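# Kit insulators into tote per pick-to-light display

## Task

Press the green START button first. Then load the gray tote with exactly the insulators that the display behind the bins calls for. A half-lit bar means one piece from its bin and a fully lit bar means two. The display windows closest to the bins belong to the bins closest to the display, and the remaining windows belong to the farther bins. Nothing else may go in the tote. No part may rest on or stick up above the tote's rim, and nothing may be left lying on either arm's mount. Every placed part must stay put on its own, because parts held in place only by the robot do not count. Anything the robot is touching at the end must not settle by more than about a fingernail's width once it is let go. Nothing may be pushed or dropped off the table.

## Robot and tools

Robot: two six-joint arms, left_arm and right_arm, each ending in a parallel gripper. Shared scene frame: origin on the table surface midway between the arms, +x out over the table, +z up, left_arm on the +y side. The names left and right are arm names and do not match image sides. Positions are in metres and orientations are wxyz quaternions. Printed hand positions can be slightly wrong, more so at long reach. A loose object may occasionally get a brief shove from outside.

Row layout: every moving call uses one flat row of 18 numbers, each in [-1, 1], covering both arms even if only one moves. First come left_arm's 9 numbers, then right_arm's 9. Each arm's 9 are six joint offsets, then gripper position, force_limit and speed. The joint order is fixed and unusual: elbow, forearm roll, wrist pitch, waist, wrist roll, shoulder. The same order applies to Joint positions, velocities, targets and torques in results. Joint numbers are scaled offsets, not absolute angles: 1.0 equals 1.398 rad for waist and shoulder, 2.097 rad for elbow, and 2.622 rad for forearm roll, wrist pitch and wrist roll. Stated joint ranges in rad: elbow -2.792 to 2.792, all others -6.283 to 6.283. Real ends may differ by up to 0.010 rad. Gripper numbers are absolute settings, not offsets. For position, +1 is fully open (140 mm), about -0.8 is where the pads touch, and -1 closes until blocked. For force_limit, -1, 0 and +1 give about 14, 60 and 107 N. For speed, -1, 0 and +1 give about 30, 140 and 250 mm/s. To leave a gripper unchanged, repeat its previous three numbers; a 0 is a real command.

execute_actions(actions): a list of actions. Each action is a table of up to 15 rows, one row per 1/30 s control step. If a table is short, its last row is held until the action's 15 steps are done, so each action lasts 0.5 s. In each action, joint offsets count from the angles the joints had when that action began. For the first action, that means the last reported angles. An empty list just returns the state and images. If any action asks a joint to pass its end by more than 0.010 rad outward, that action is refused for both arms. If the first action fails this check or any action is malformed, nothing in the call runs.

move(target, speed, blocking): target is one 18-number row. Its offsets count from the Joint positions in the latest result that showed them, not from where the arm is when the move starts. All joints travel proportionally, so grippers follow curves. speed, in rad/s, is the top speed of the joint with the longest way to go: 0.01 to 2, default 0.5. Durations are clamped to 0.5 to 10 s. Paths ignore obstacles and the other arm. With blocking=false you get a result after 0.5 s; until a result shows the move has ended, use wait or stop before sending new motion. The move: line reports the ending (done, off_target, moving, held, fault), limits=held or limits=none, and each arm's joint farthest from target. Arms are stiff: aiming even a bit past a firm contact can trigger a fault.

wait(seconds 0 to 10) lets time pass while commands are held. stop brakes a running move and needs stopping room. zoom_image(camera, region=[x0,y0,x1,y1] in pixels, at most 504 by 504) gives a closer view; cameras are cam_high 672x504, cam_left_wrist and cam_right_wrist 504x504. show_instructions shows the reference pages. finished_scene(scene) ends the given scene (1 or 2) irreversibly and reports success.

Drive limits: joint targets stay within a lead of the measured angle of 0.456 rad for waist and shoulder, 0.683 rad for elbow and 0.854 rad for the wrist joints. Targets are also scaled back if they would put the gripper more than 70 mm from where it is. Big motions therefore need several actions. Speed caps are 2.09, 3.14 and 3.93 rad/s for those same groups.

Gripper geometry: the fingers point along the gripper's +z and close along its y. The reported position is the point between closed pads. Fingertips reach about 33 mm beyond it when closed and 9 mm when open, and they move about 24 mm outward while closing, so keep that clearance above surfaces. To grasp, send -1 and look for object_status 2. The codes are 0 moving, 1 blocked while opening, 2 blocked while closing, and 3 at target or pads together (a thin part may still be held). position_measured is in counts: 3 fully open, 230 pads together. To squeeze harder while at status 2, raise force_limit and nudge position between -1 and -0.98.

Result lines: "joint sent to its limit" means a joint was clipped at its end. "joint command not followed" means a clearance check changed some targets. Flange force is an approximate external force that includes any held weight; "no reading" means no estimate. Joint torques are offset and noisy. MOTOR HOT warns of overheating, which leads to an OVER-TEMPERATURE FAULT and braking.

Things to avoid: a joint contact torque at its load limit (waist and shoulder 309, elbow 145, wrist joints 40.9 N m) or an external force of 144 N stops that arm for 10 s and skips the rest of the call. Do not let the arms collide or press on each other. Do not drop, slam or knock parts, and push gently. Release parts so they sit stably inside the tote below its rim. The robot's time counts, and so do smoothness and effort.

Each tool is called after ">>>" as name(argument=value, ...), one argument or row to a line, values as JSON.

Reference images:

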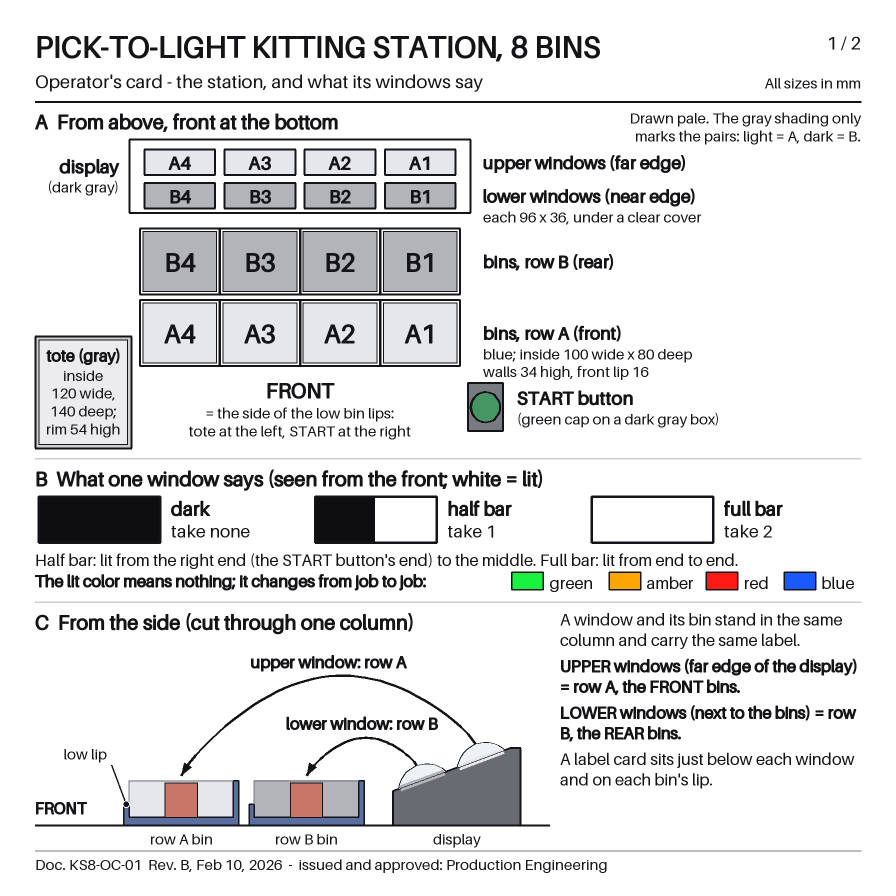

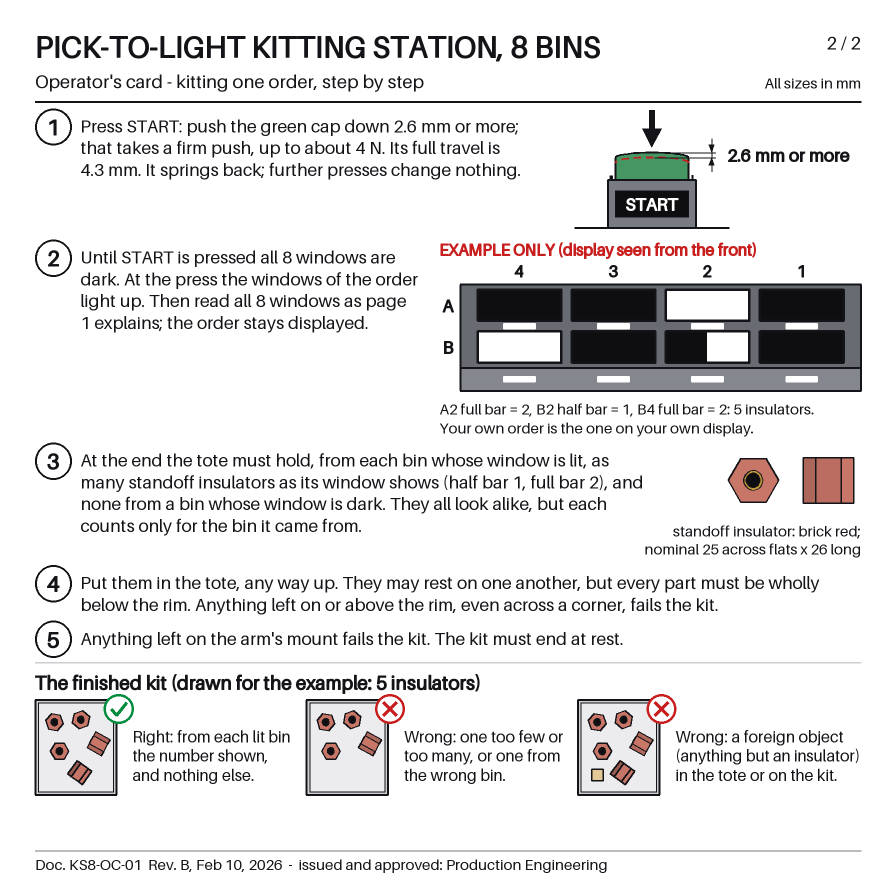

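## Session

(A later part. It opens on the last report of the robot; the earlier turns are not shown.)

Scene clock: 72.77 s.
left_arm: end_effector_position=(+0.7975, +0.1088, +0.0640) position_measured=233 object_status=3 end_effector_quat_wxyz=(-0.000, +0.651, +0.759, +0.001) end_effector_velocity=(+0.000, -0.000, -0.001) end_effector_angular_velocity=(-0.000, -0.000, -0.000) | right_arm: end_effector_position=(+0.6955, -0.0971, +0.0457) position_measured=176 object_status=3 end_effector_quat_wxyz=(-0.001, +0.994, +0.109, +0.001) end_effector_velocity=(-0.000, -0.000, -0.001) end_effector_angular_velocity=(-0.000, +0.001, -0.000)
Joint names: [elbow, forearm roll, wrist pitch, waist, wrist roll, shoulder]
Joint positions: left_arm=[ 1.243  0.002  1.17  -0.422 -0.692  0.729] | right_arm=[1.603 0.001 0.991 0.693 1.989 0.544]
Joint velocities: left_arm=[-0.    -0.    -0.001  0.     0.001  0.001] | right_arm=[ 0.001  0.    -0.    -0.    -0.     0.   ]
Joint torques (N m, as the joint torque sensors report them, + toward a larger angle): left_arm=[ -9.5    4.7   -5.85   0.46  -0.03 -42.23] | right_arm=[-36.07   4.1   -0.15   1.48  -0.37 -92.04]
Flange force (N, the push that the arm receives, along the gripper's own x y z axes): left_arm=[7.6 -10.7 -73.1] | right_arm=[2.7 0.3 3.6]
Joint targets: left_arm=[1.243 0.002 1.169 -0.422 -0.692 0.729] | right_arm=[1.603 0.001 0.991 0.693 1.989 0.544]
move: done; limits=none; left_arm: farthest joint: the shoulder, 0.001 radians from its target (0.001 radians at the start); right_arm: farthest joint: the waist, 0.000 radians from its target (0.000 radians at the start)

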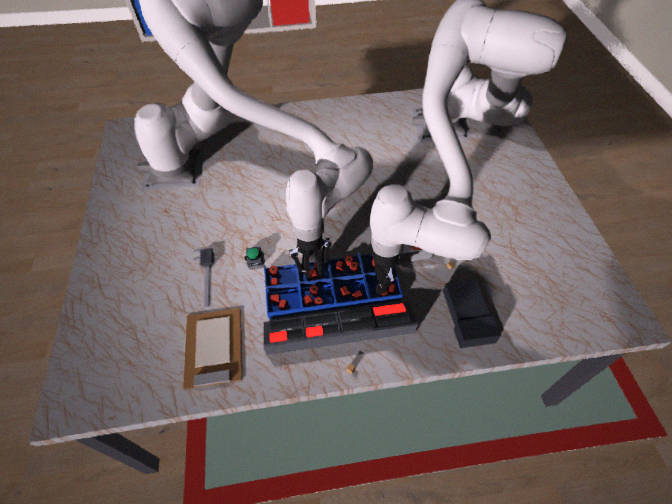

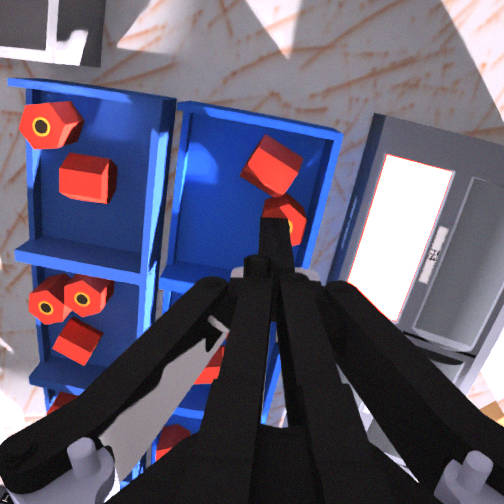

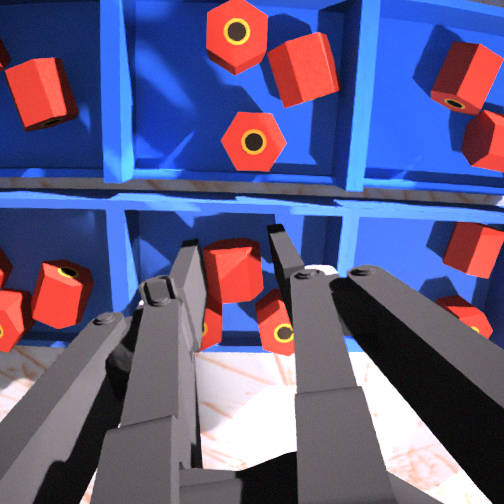

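Drag with the waist (keeps height), easing slightly; close right.

>>> move(
  target=[-0.0003,0,0.0002,-0.014,0,0,-1,0,0,0,0,0,0,0,0,-1,0,0],
  speed=0.02,
)

Scene clock: 74.07 s.
left_arm: end_effector_position=(+0.7888, +0.0929, +0.0643) position_measured=233 object_status=3 end_effector_quat_wxyz=(-0.000, +0.658, +0.753, +0.001) end_effector_velocity=(-0.000, -0.000, +0.000) end_effector_angular_velocity=(+0.000, +0.000, -0.001) | right_arm: end_effector_position=(+0.6955, -0.0971, +0.0457) position_measured=192 object_status=2 end_effector_quat_wxyz=(-0.001, +0.994, +0.109, +0.001) end_effector_velocity=(-0.000, +0.000, +0.000) end_effector_angular_velocity=(+0.001, +0.000, +0.000)
Joint names: [elbow, forearm roll, wrist pitch, waist, wrist roll, shoulder]
Joint positions: left_arm=[ 1.242  0.002  1.17  -0.442 -0.692  0.729] | right_arm=[1.603 0.001 0.991 0.693 1.989 0.544]
Joint velocities: left_arm=[-0.    -0.     0.001 -0.001  0.    -0.   ] | right_arm=[-0.     0.001  0.    -0.    -0.001 -0.   ]
Joint torques (N m, as the joint torque sensors report them, + toward a larger angle): left_arm=[ -9.08  -1.56   0.93 -15.91  -0.33 -55.99] | right_arm=[-29.81   3.22  -0.11  -1.91   0.15 -78.57]
Flange force (N, the push that the arm receives, along the gripper's own x y z axes): left_arm=[13.1 11.6 -53.7] | right_arm=[-2.3 -1.3 -12.3]
Joint targets: left_arm=[1.242 0.002 1.170 -0.442 -0.692 0.729] | right_arm=[1.603 0.001 0.991 0.693 1.989 0.544]
move: done; limits=none; left_arm: farthest joint: the waist, 0.000 radians from its target (0.019 radians at the start); right_arm: farthest joint: the waist, 0.000 radians from its target (0.000 radians at the start)

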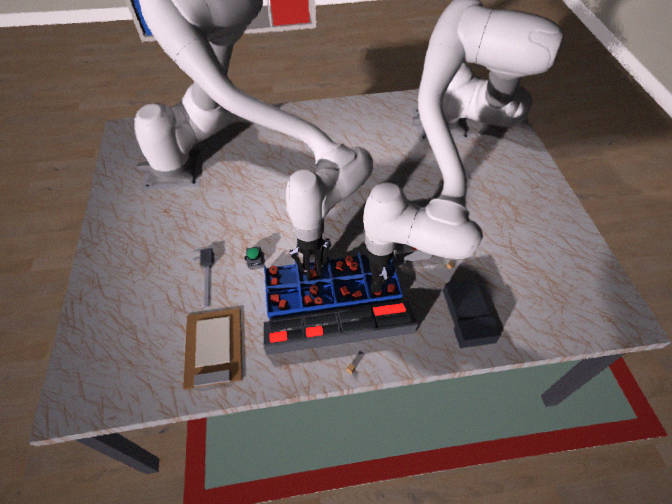

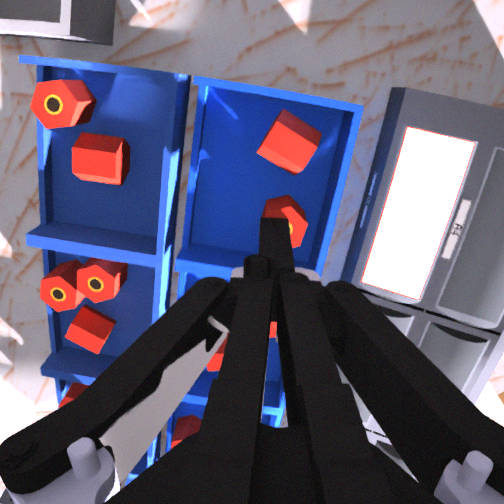

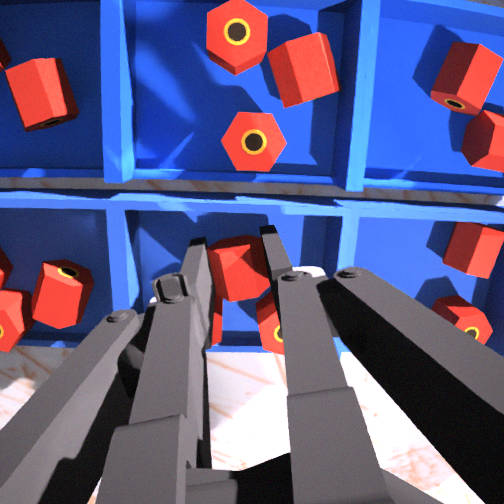

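>>> move(
  target=[-0.0067,0,0.0053,0,0,0,-1,0,0,-0.026,0,0.045,0,0,-0.045,-1,0,0],
  speed=0.15,
)

>>> move(
  target=[0,0,0,0.002,0,0,-0.37,0,0,0,0,0,0,0,0,-1,0,0],
  speed=0.05,
)

Scene clock: 75.40 s.
left_arm: end_effector_position=(+0.7914, +0.0913, +0.0715) position_measured=233 object_status=3 end_effector_quat_wxyz=(-0.000, +0.658, +0.753, +0.001) end_effector_velocity=(-0.001, +0.001, -0.000) end_effector_angular_velocity=(+0.001, +0.001, +0.000) | right_arm: end_effector_position=(+0.6941, -0.0981, +0.1218) position_measured=192 object_status=2 end_effector_quat_wxyz=(-0.001, +0.994, +0.109, +0.001) end_effector_velocity=(+0.000, -0.000, +0.000) end_effector_angular_velocity=(-0.000, +0.000, +0.000)
Joint names: [elbow, forearm roll, wrist pitch, waist, wrist roll, shoulder]
Joint positions: left_arm=[ 1.228  0.002  1.184 -0.442 -0.692  0.729] | right_arm=[1.549 0.001 1.109 0.693 1.989 0.481]
Joint velocities: left_arm=[ 0.001  0.     0.001  0.    -0.    -0.   ] | right_arm=[ 0.    -0.     0.    -0.    -0.001 -0.   ]
Joint torques (N m, as the joint torque sensors report them, + toward a larger angle): left_arm=[ -38.03    4.55    0.07   -1.27    0.06 -106.09] | right_arm=[-39.27   4.01  -0.05  -1.23  -0.18 -83.78]
Flange force (N, the push that the arm receives, along the gripper's own x y z axes): left_arm=[1.8 0.2 -0.9] | right_arm=[-6.5 1.2 0.7]
Joint targets: left_arm=[1.228 0.002 1.184 -0.442 -0.692 0.729] | right_arm=[1.549 0.001 1.109 0.693 1.989 0.481]
move: done; limits=none; left_arm: farthest joint: the waist, 0.000 radians from its target (0.000 radians at the start); right_arm: farthest joint: the waist, 0.000 radians from its target (0.000 radians at the start)

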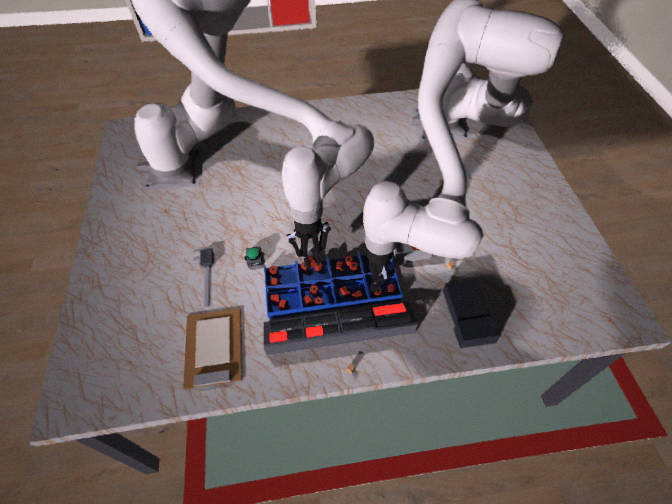

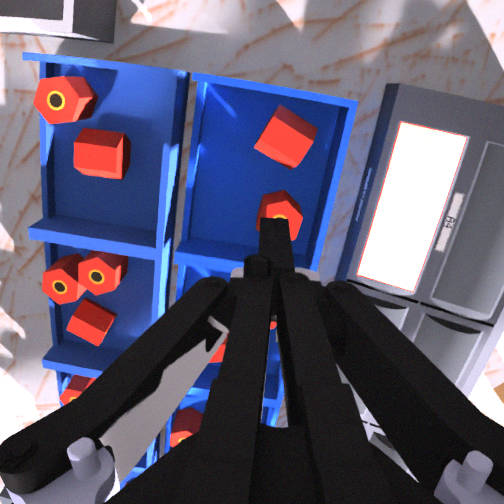

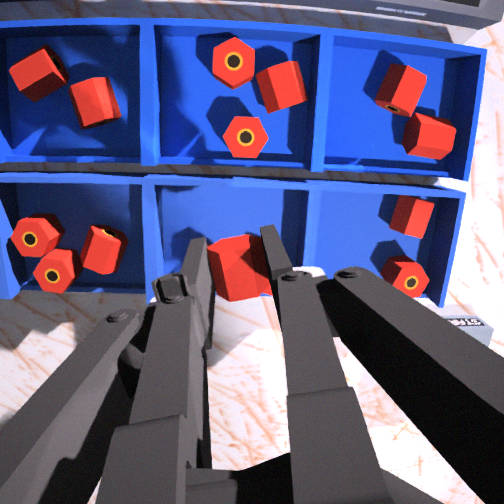

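Scene clock: 76.10 s.
left_arm: end_effector_position=(+0.7927, +0.0936, +0.0715) position_measured=176 object_status=3 end_effector_quat_wxyz=(-0.000, +0.657, +0.754, +0.001) end_effector_velocity=(+0.000, -0.000, -0.000) end_effector_angular_velocity=(+0.000, +0.000, +0.000) | right_arm: end_effector_position=(+0.6941, -0.0981, +0.1218) position_measured=192 object_status=2 end_effector_quat_wxyz=(-0.001, +0.994, +0.109, +0.001) end_effector_velocity=(-0.000, +0.001, +0.000) end_effector_angular_velocity=(+0.002, +0.001, -0.001)
Joint names: [elbow, forearm roll, wrist pitch, waist, wrist roll, shoulder]
Joint positions: left_arm=[ 1.228  0.002  1.184 -0.439 -0.692  0.729] | right_arm=[1.549 0.001 1.109 0.693 1.989 0.481]
Joint velocities: left_arm=[-0.001 -0.     0.    -0.    -0.     0.001] | right_arm=[-0.     0.002 -0.    -0.     0.     0.   ]
Joint torques (N m, as the joint torque sensors report them, + toward a larger angle): left_arm=[ -38.4     4.73   -0.13    0.     -0.15 -106.05] | right_arm=[-38.33   3.8    0.29   0.6    0.25 -85.88]
Flange force (N, the push that the arm receives, along the gripper's own x y z axes): left_arm=[0.7 -1.0 -1.0] | right_arm=[-0.9 1.6 1.6]
Joint targets: left_arm=[1.228 0.002 1.184 -0.439 -0.692 0.729] | right_arm=[1.549 0.001 1.109 0.693 1.989 0.481]
move: done; limits=none; left_arm: farthest joint: the waist, 0.000 radians from its target (0.003 radians at the start); right_arm: farthest joint: the waist, 0.000 radians from its target (0.000 radians at the start)

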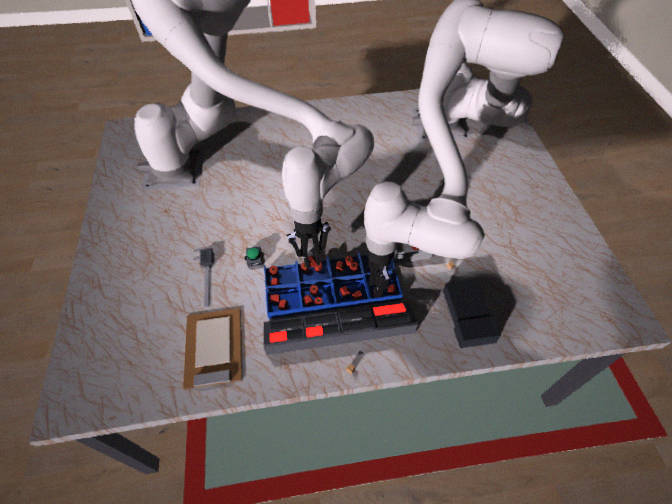

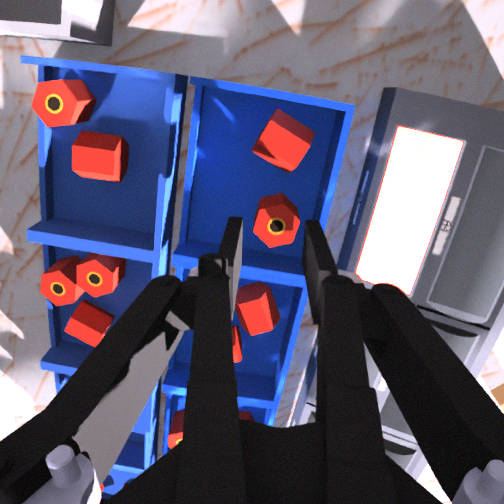

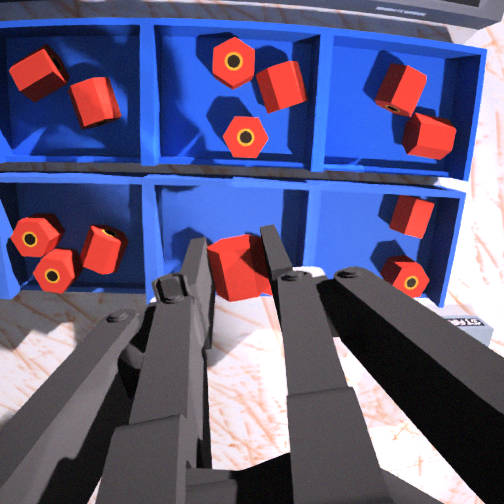

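>>> move(
  target=[0.003,0,-0.0036,0,0,0.0021,-0.43,0,0,0,0,0,0,0,0,-1,0,0],
  speed=0.02,
)

>>> move(
  target=[0.001,0,-0.0012,0,0,0.0007,-0.43,0,0,0,0,0,0,0,0,-1,0,0],
  speed=0.02,
)

Scene clock: 76.97 s.
left_arm: end_effector_position=(+0.7922, +0.0939, +0.0655) position_measured=183 object_status=3 end_effector_quat_wxyz=(+0.000, +0.657, +0.754, +0.001) end_effector_velocity=(+0.000, -0.000, -0.000) end_effector_angular_velocity=(-0.000, -0.001, +0.000) | right_arm: end_effector_position=(+0.6941, -0.0981, +0.1218) position_measured=192 object_status=2 end_effector_quat_wxyz=(-0.001, +0.994, +0.109, +0.001) end_effector_velocity=(+0.000, -0.000, -0.000) end_effector_angular_velocity=(-0.001, -0.001, +0.001)
Joint names: [elbow, forearm roll, wrist pitch, waist, wrist roll, shoulder]
Joint positions: left_arm=[ 1.235  0.002  1.175 -0.439 -0.692  0.732] | right_arm=[1.549 0.001 1.109 0.693 1.989 0.481]
Joint velocities: left_arm=[-0.    -0.    -0.001  0.    -0.     0.   ] | right_arm=[ 0.    -0.002 -0.     0.    -0.001  0.   ]
Joint torques (N m, as the joint torque sensors report them, + toward a larger angle): left_arm=[ -38.48    4.47   -0.13   -1.34   -0.16 -105.52] | right_arm=[-37.82   3.95   0.71  -2.09   0.2  -85.54]
Flange force (N, the push that the arm receives, along the gripper's own x y z axes): left_arm=[3.0 -1.3 -1.4] | right_arm=[-2.1 -1.7 1.7]
Joint targets: left_arm=[1.235 0.002 1.174 -0.439 -0.692 0.732] | right_arm=[1.549 0.001 1.109 0.693 1.989 0.481]
move: done; limits=none; left_arm: farthest joint: the waist, 0.000 radians from its target (0.000 radians at the start); right_arm: farthest joint: the waist, 0.000 radians from its target (0.000 radians at the start)

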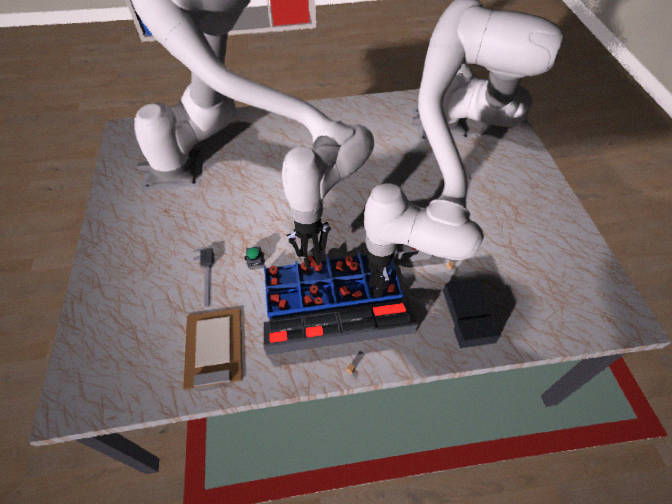

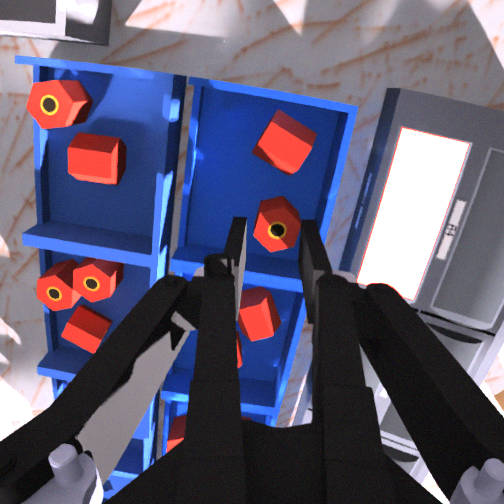

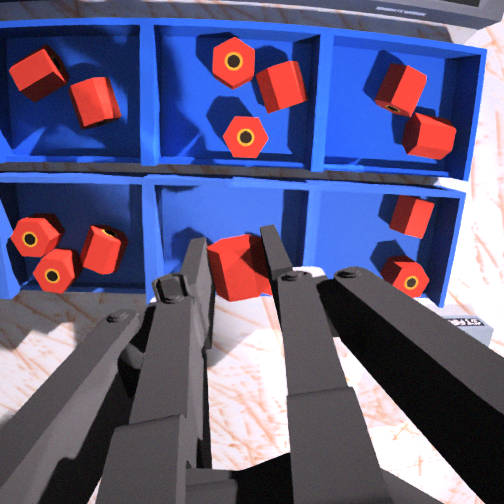

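Scene clock: 77.67 s.
left_arm: end_effector_position=(+0.7920, +0.0940, +0.0636) position_measured=183 object_status=3 end_effector_quat_wxyz=(+0.000, +0.657, +0.754, +0.001) end_effector_velocity=(+0.000, +0.000, -0.001) end_effector_angular_velocity=(+0.000, +0.001, -0.000) | right_arm: end_effector_position=(+0.6941, -0.0981, +0.1218) position_measured=192 object_status=2 end_effector_quat_wxyz=(-0.001, +0.994, +0.109, +0.001) end_effector_velocity=(-0.000, +0.000, -0.000) end_effector_angular_velocity=(+0.000, +0.001, -0.000)
Joint names: [elbow, forearm roll, wrist pitch, waist, wrist roll, shoulder]
Joint positions: left_arm=[ 1.237  0.002  1.171 -0.439 -0.692  0.733] | right_arm=[1.549 0.001 1.109 0.693 1.989 0.481]
Joint velocities: left_arm=[ 0.    -0.    -0.     0.     0.001  0.001] | right_arm=[ 0.     0.001 -0.    -0.    -0.     0.   ]
Joint torques (N m, as the joint torque sensors report them, + toward a larger angle): left_arm=[ -38.22    4.73   -0.1    -1.7    -0.07 -105.32] | right_arm=[-37.61   3.92   0.37   0.6    0.09 -87.73]
Flange force (N, the push that the arm receives, along the gripper's own x y z axes): left_arm=[3.3 -1.0 -1.4] | right_arm=[2.7 -0.4 2.7]
Joint targets: left_arm=[1.237 0.002 1.171 -0.439 -0.692 0.733] | right_arm=[1.549 0.001 1.109 0.693 1.989 0.481]
move: done; limits=none; left_arm: farthest joint: the waist, 0.000 radians from its target (0.000 radians at the start); right_arm: farthest joint: the waist, 0.000 radians from its target (0.000 radians at the start)

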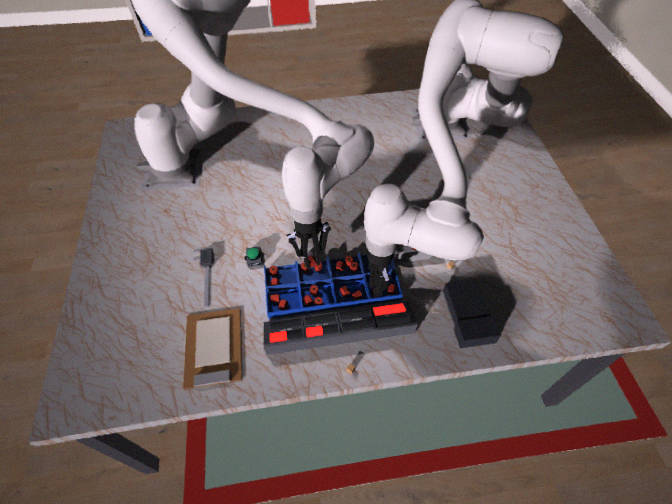

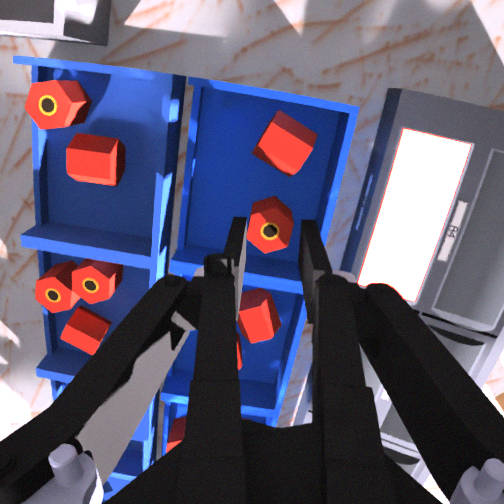

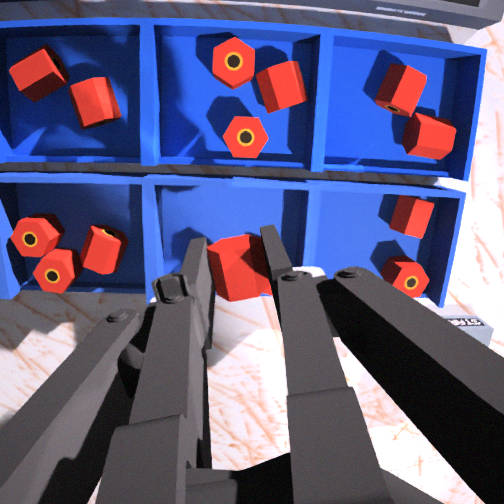

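It got nudged left; shift 2 mm left while descending.

>>> move(
  target=[0.004,0,-0.0032,-0.0008,0,0,-0.41,0,0,0,0,0,0,0,0,-1,0,0],
  speed=0.015,
)

Scene clock: 78.60 s.
left_arm: end_effector_position=(+0.7900, +0.0940, +0.0593) position_measured=181 object_status=3 end_effector_quat_wxyz=(+0.000, +0.658, +0.753, +0.001) end_effector_velocity=(-0.000, +0.000, -0.001) end_effector_angular_velocity=(+0.001, +0.001, -0.000) | right_arm: end_effector_position=(+0.6941, -0.0981, +0.1218) position_measured=192 object_status=2 end_effector_quat_wxyz=(-0.001, +0.994, +0.109, +0.001) end_effector_velocity=(-0.000, +0.001, +0.000) end_effector_angular_velocity=(+0.001, +0.001, -0.000)
Joint names: [elbow, forearm roll, wrist pitch, waist, wrist roll, shoulder]
Joint positions: left_arm=[ 1.245  0.002  1.163 -0.44  -0.692  0.733] | right_arm=[1.549 0.001 1.109 0.693 1.989 0.481]
Joint velocities: left_arm=[ 0.001  0.    -0.    -0.    -0.     0.001] | right_arm=[-0.     0.002  0.     0.    -0.001  0.   ]
Joint torques (N m, as the joint torque sensors report them, + toward a larger angle): left_arm=[ -37.25    4.43   -0.18   -0.13   -0.12 -105.56] | right_arm=[-37.1    3.89  -0.11   0.86  -0.04 -88.02]
Flange force (N, the push that the arm receives, along the gripper's own x y z axes): left_arm=[0.0 0.2 -1.9] | right_arm=[4.6 -1.2 1.5]
Joint targets: left_arm=[1.245 0.002 1.163 -0.440 -0.692 0.733] | right_arm=[1.549 0.001 1.109 0.693 1.989 0.481]
move: done; limits=none; left_arm: farthest joint: the waist, 0.000 radians from its target (0.001 radians at the start); right_arm: farthest joint: the waist, 0.000 radians from its target (0.000 radians at the start)

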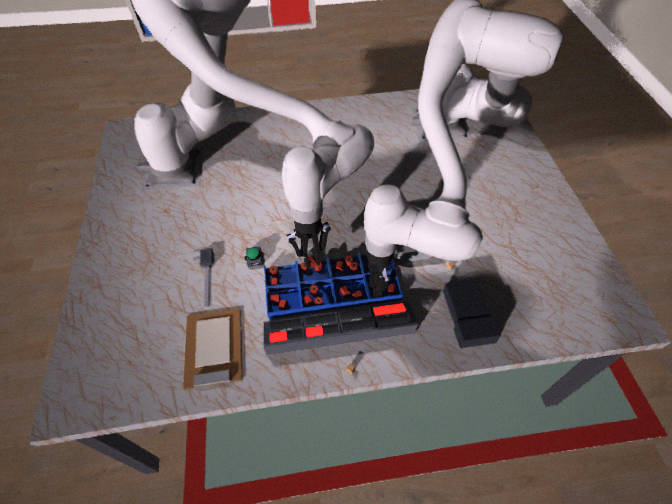

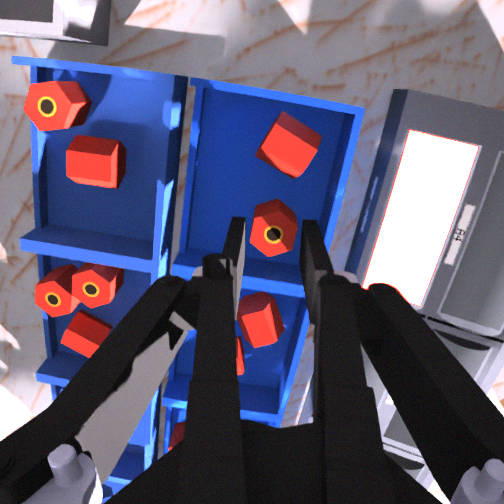

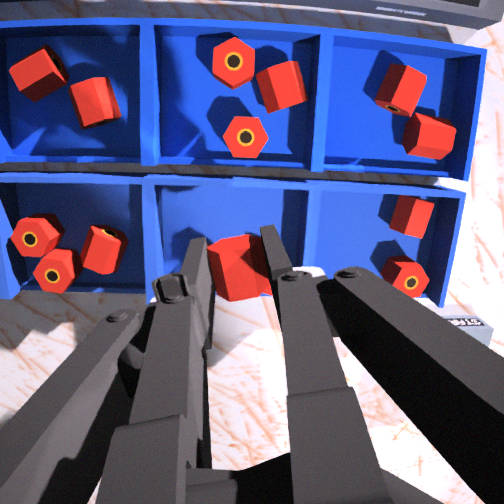

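>>> move(
  target=[0.005,0,-0.007,0,0,0.0055,-0.41,0,0,0,0,0,0,0,0,-1,0,0],
  speed=0.03,
)

>>> move(
  target=[0,0,0,0,0,0,-1,0,0,0,0,0,0,0,0,-1,0,0],
)

>>> move(
  target=[-0.0277,0,0.0412,0,0,-0.0358,-1,0,0,0,0,0,0,0,0,-1,0,0],
  speed=0.2,
)

>>> move(
  target=[0.3062,0,-0.0904,0.028,0,-0.29,-1,0,0,0,0,0,0,0,0,-1,0,0],
  speed=0.7,
)

Scene clock: 80.10 s.
left_arm: end_effector_position=(+0.7895, +0.0943, +0.0468) position_measured=181 object_status=3 end_effector_quat_wxyz=(+0.000, +0.658, +0.753, +0.001) end_effector_velocity=(-0.000, +0.000, +0.000) end_effector_angular_velocity=(-0.000, -0.000, -0.000) | right_arm: end_effector_position=(+0.6941, -0.0981, +0.1218) position_measured=192 object_status=2 end_effector_quat_wxyz=(-0.001, +0.994, +0.109, +0.001) end_effector_velocity=(+0.000, -0.000, +0.000) end_effector_angular_velocity=(+0.000, -0.000, -0.000)
Joint names: [elbow, forearm roll, wrist pitch, waist, wrist roll, shoulder]
Joint positions: left_arm=[ 1.256  0.002  1.145 -0.44  -0.692  0.741] | right_arm=[1.549 0.001 1.109 0.693 1.989 0.481]
Joint velocities: left_arm=[ 0.001 -0.    -0.     0.     0.    -0.001] | right_arm=[-0. -0. -0. -0. -0. -0.]
Joint torques (N m, as the joint torque sensors report them, + toward a larger angle): left_arm=[ -37.87    4.75   -0.14   -0.75   -0.37 -105.96] | right_arm=[-37.32   3.53  -0.33   0.33   0.12 -88.8 ]
Flange force (N, the push that the arm receives, along the gripper's own x y z axes): left_arm=[2.7 -1.2 -1.6] | right_arm=[5.2 -1.8 1.9]
Joint targets: left_arm=[1.256 0.002 1.145 -0.440 -0.692 0.741] | right_arm=[1.549 0.001 1.109 0.693 1.989 0.481]
move: done; limits=none; left_arm: farthest joint: the waist, 0.000 radians from its target (0.000 radians at the start); right_arm: farthest joint: the waist, 0.000 radians from its target (0.000 radians at the start)

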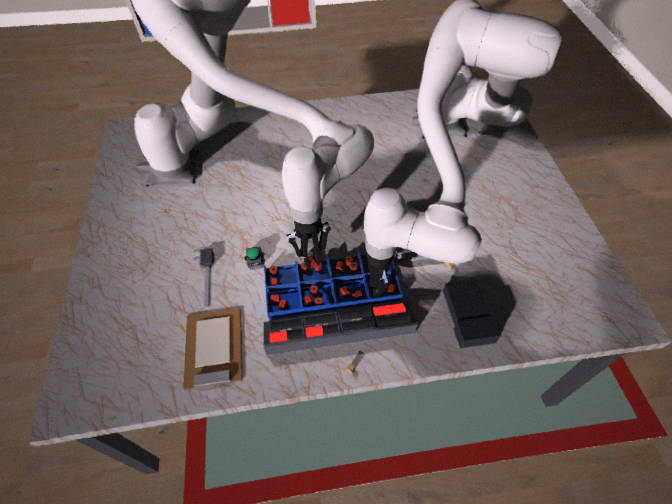

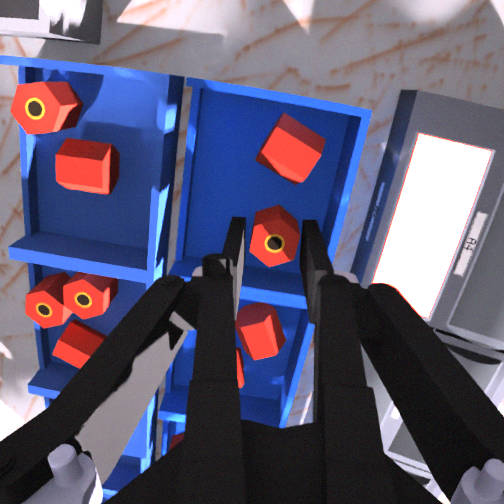

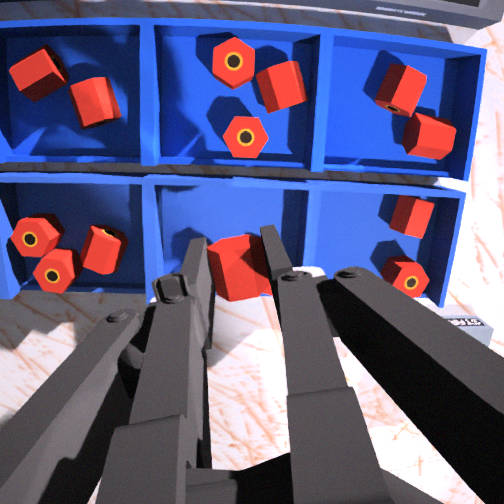

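Scene clock: 80.60 s.
left_arm: end_effector_position=(+0.7895, +0.0943, +0.0468) position_measured=196 object_status=2 end_effector_quat_wxyz=(+0.000, +0.658, +0.753, +0.001) end_effector_velocity=(+0.001, +0.001, -0.001) end_effector_angular_velocity=(-0.000, -0.000, +0.001) | right_arm: end_effector_position=(+0.6941, -0.0981, +0.1218) position_measured=192 object_status=2 end_effector_quat_wxyz=(-0.001, +0.994, +0.109, +0.001) end_effector_velocity=(+0.000, +0.000, -0.000) end_effector_angular_velocity=(+0.000, -0.000, -0.000)
Joint names: [elbow, forearm roll, wrist pitch, waist, wrist roll, shoulder]
Joint positions: left_arm=[ 1.256  0.002  1.145 -0.44  -0.692  0.741] | right_arm=[1.549 0.001 1.109 0.693 1.989 0.481]
Joint velocities: left_arm=[ 0.     0.    -0.001  0.001  0.     0.001] | right_arm=[ 0. -0. -0. -0.  0.  0.]
Joint torques (N m, as the joint torque sensors report them, + toward a larger angle): left_arm=[-31.57   4.17  -0.28  -0.45  -0.33 -95.34] | right_arm=[-37.97   3.78   0.24   0.66   0.39 -86.69]
Flange force (N, the push that the arm receives, along the gripper's own x y z axes): left_arm=[1.5 0.1 -13.2] | right_arm=[1.1 1.0 1.9]
Joint targets: left_arm=[1.256 0.002 1.145 -0.440 -0.692 0.741] | right_arm=[1.549 0.001 1.109 0.693 1.989 0.481]
move: done; limits=none; left_arm: farthest joint: the waist, 0.000 radians from its target (0.000 radians at the start); right_arm: farthest joint: the waist, 0.000 radians from its target (0.000 radians at the start)

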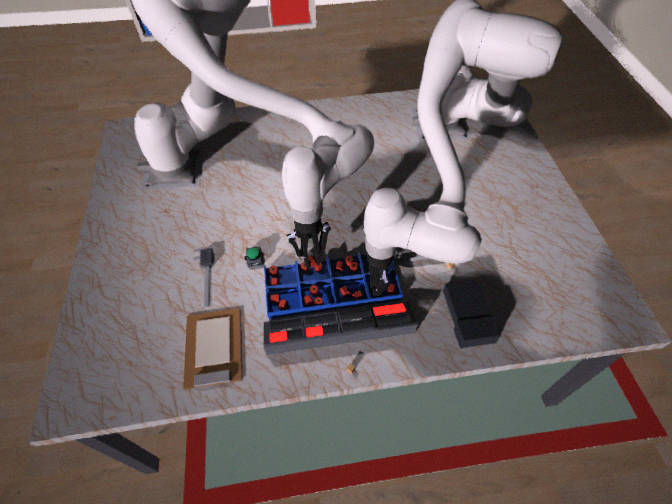

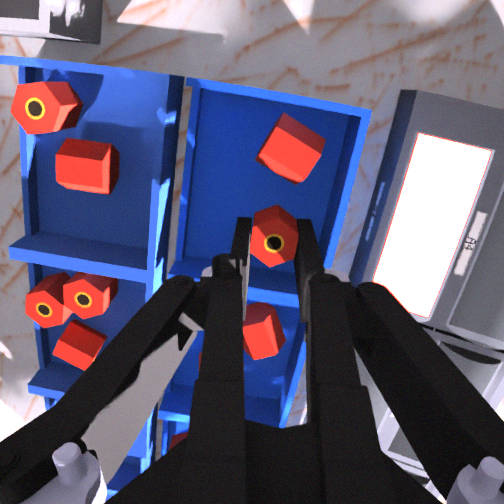

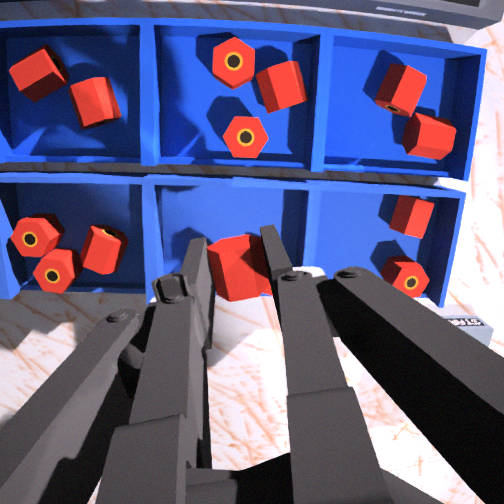

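Scene clock: 81.50 s.
left_arm: end_effector_position=(+0.7883, +0.0951, +0.1234) position_measured=196 object_status=2 end_effector_quat_wxyz=(+0.000, +0.658, +0.753, +0.001) end_effector_velocity=(-0.001, +0.000, -0.001) end_effector_angular_velocity=(+0.001, +0.002, -0.001) | right_arm: end_effector_position=(+0.6941, -0.0981, +0.1218) position_measured=192 object_status=2 end_effector_quat_wxyz=(-0.001, +0.994, +0.109, +0.001) end_effector_velocity=(-0.000, +0.000, -0.000) end_effector_angular_velocity=(+0.000, +0.001, -0.000)
Joint names: [elbow, forearm roll, wrist pitch, waist, wrist roll, shoulder]
Joint positions: left_arm=[ 1.198  0.002  1.253 -0.44  -0.692  0.691] | right_arm=[1.549 0.001 1.109 0.693 1.989 0.481]
Joint velocities: left_arm=[ 0.001 -0.     0.001 -0.     0.    -0.   ] | right_arm=[ 0.     0.001  0.     0.    -0.    -0.   ]
Joint torques (N m, as the joint torque sensors report them, + toward a larger angle): left_arm=[ -39.08    4.64   -0.25   -1.38   -0.21 -103.99] | right_arm=[-37.15   4.28   0.12   0.97   0.07 -86.76]
Flange force (N, the push that the arm receives, along the gripper's own x y z axes): left_arm=[1.4 0.5 -1.1] | right_arm=[2.7 0.0 1.1]
Joint targets: left_arm=[1.198 0.002 1.253 -0.440 -0.692 0.691] | right_arm=[1.549 0.001 1.109 0.693 1.989 0.481]
move: done; limits=none; left_arm: farthest joint: the waist, 0.000 radians from its target (0.000 radians at the start); right_arm: farthest joint: the waist, 0.000 radians from its target (0.000 radians at the start)

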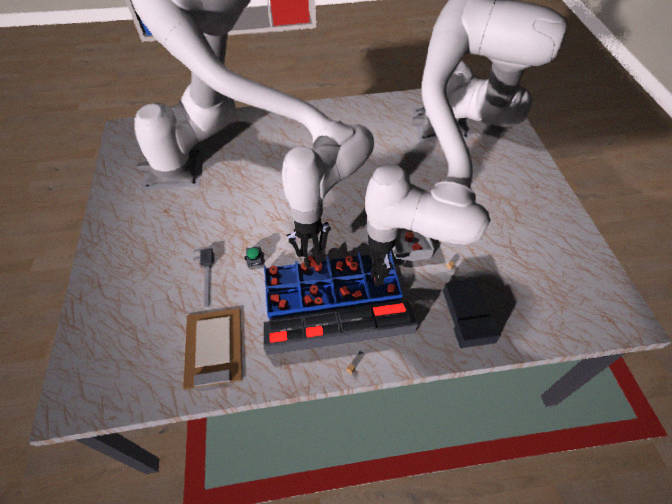

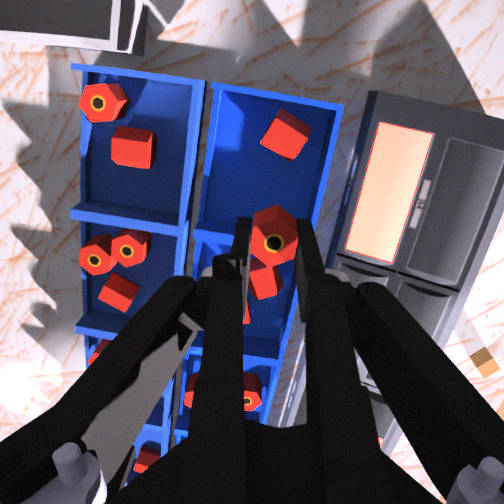

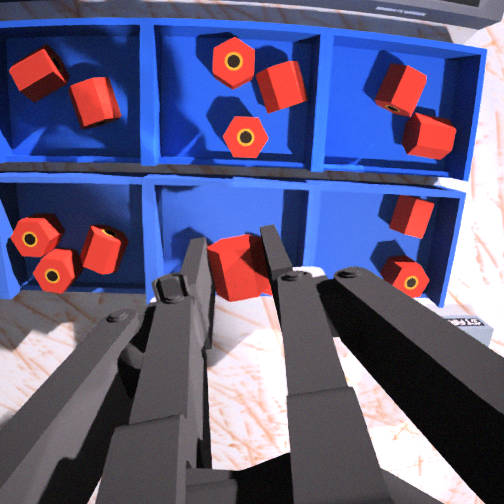

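Scene clock: 82.90 s.
left_arm: end_effector_position=(+0.5657, +0.2635, +0.1207) position_measured=196 object_status=2 end_effector_quat_wxyz=(+0.000, +0.643, +0.766, +0.001) end_effector_velocity=(+0.000, +0.000, +0.001) end_effector_angular_velocity=(-0.000, -0.001, +0.001) | right_arm: end_effector_position=(+0.6941, -0.0981, +0.1218) position_measured=192 object_status=2 end_effector_quat_wxyz=(-0.001, +0.994, +0.109, +0.001) end_effector_velocity=(+0.000, +0.000, +0.000) end_effector_angular_velocity=(+0.001, -0.001, +0.001)
Joint names: [elbow, forearm roll, wrist pitch, waist, wrist roll, shoulder]
Joint positions: left_arm=[ 1.84   0.002  1.016 -0.401 -0.692  0.285] | right_arm=[1.549 0.001 1.109 0.693 1.989 0.481]
Joint velocities: left_arm=[-0.     0.     0.001  0.001 -0.001 -0.001] | right_arm=[-0.001  0.    -0.    -0.    -0.001 -0.   ]
Joint torques (N m, as the joint torque sensors report them, + toward a larger angle): left_arm=[-36.13   4.36  -0.11  -1.27  -0.07 -64.27] | right_arm=[-38.8    3.83   0.22   0.02  -0.1  -87.23]
Flange force (N, the push that the arm receives, along the gripper's own x y z axes): left_arm=[2.8 -0.1 -0.2] | right_arm=[-0.5 0.3 3.0]
Joint targets: left_arm=[1.840 0.002 1.016 -0.401 -0.692 0.285] | right_arm=[1.549 0.001 1.109 0.693 1.989 0.481]
move: done; limits=none; left_arm: farthest joint: the elbow, 0.001 radians from its target (0.643 radians at the start); right_arm: farthest joint: the waist, 0.000 radians from its target (0.000 radians at the start)

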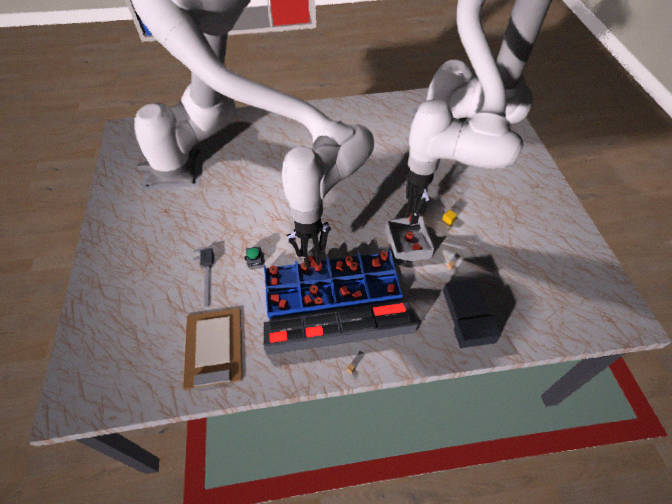

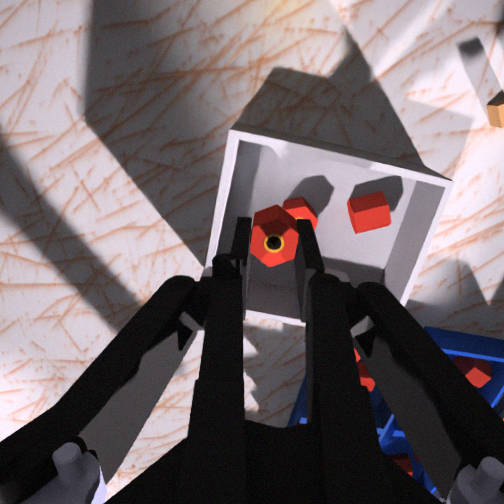

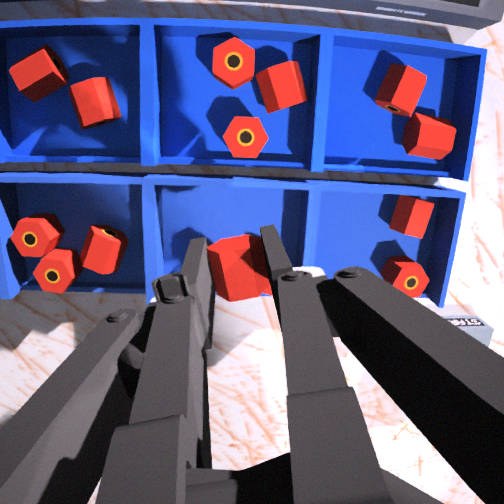

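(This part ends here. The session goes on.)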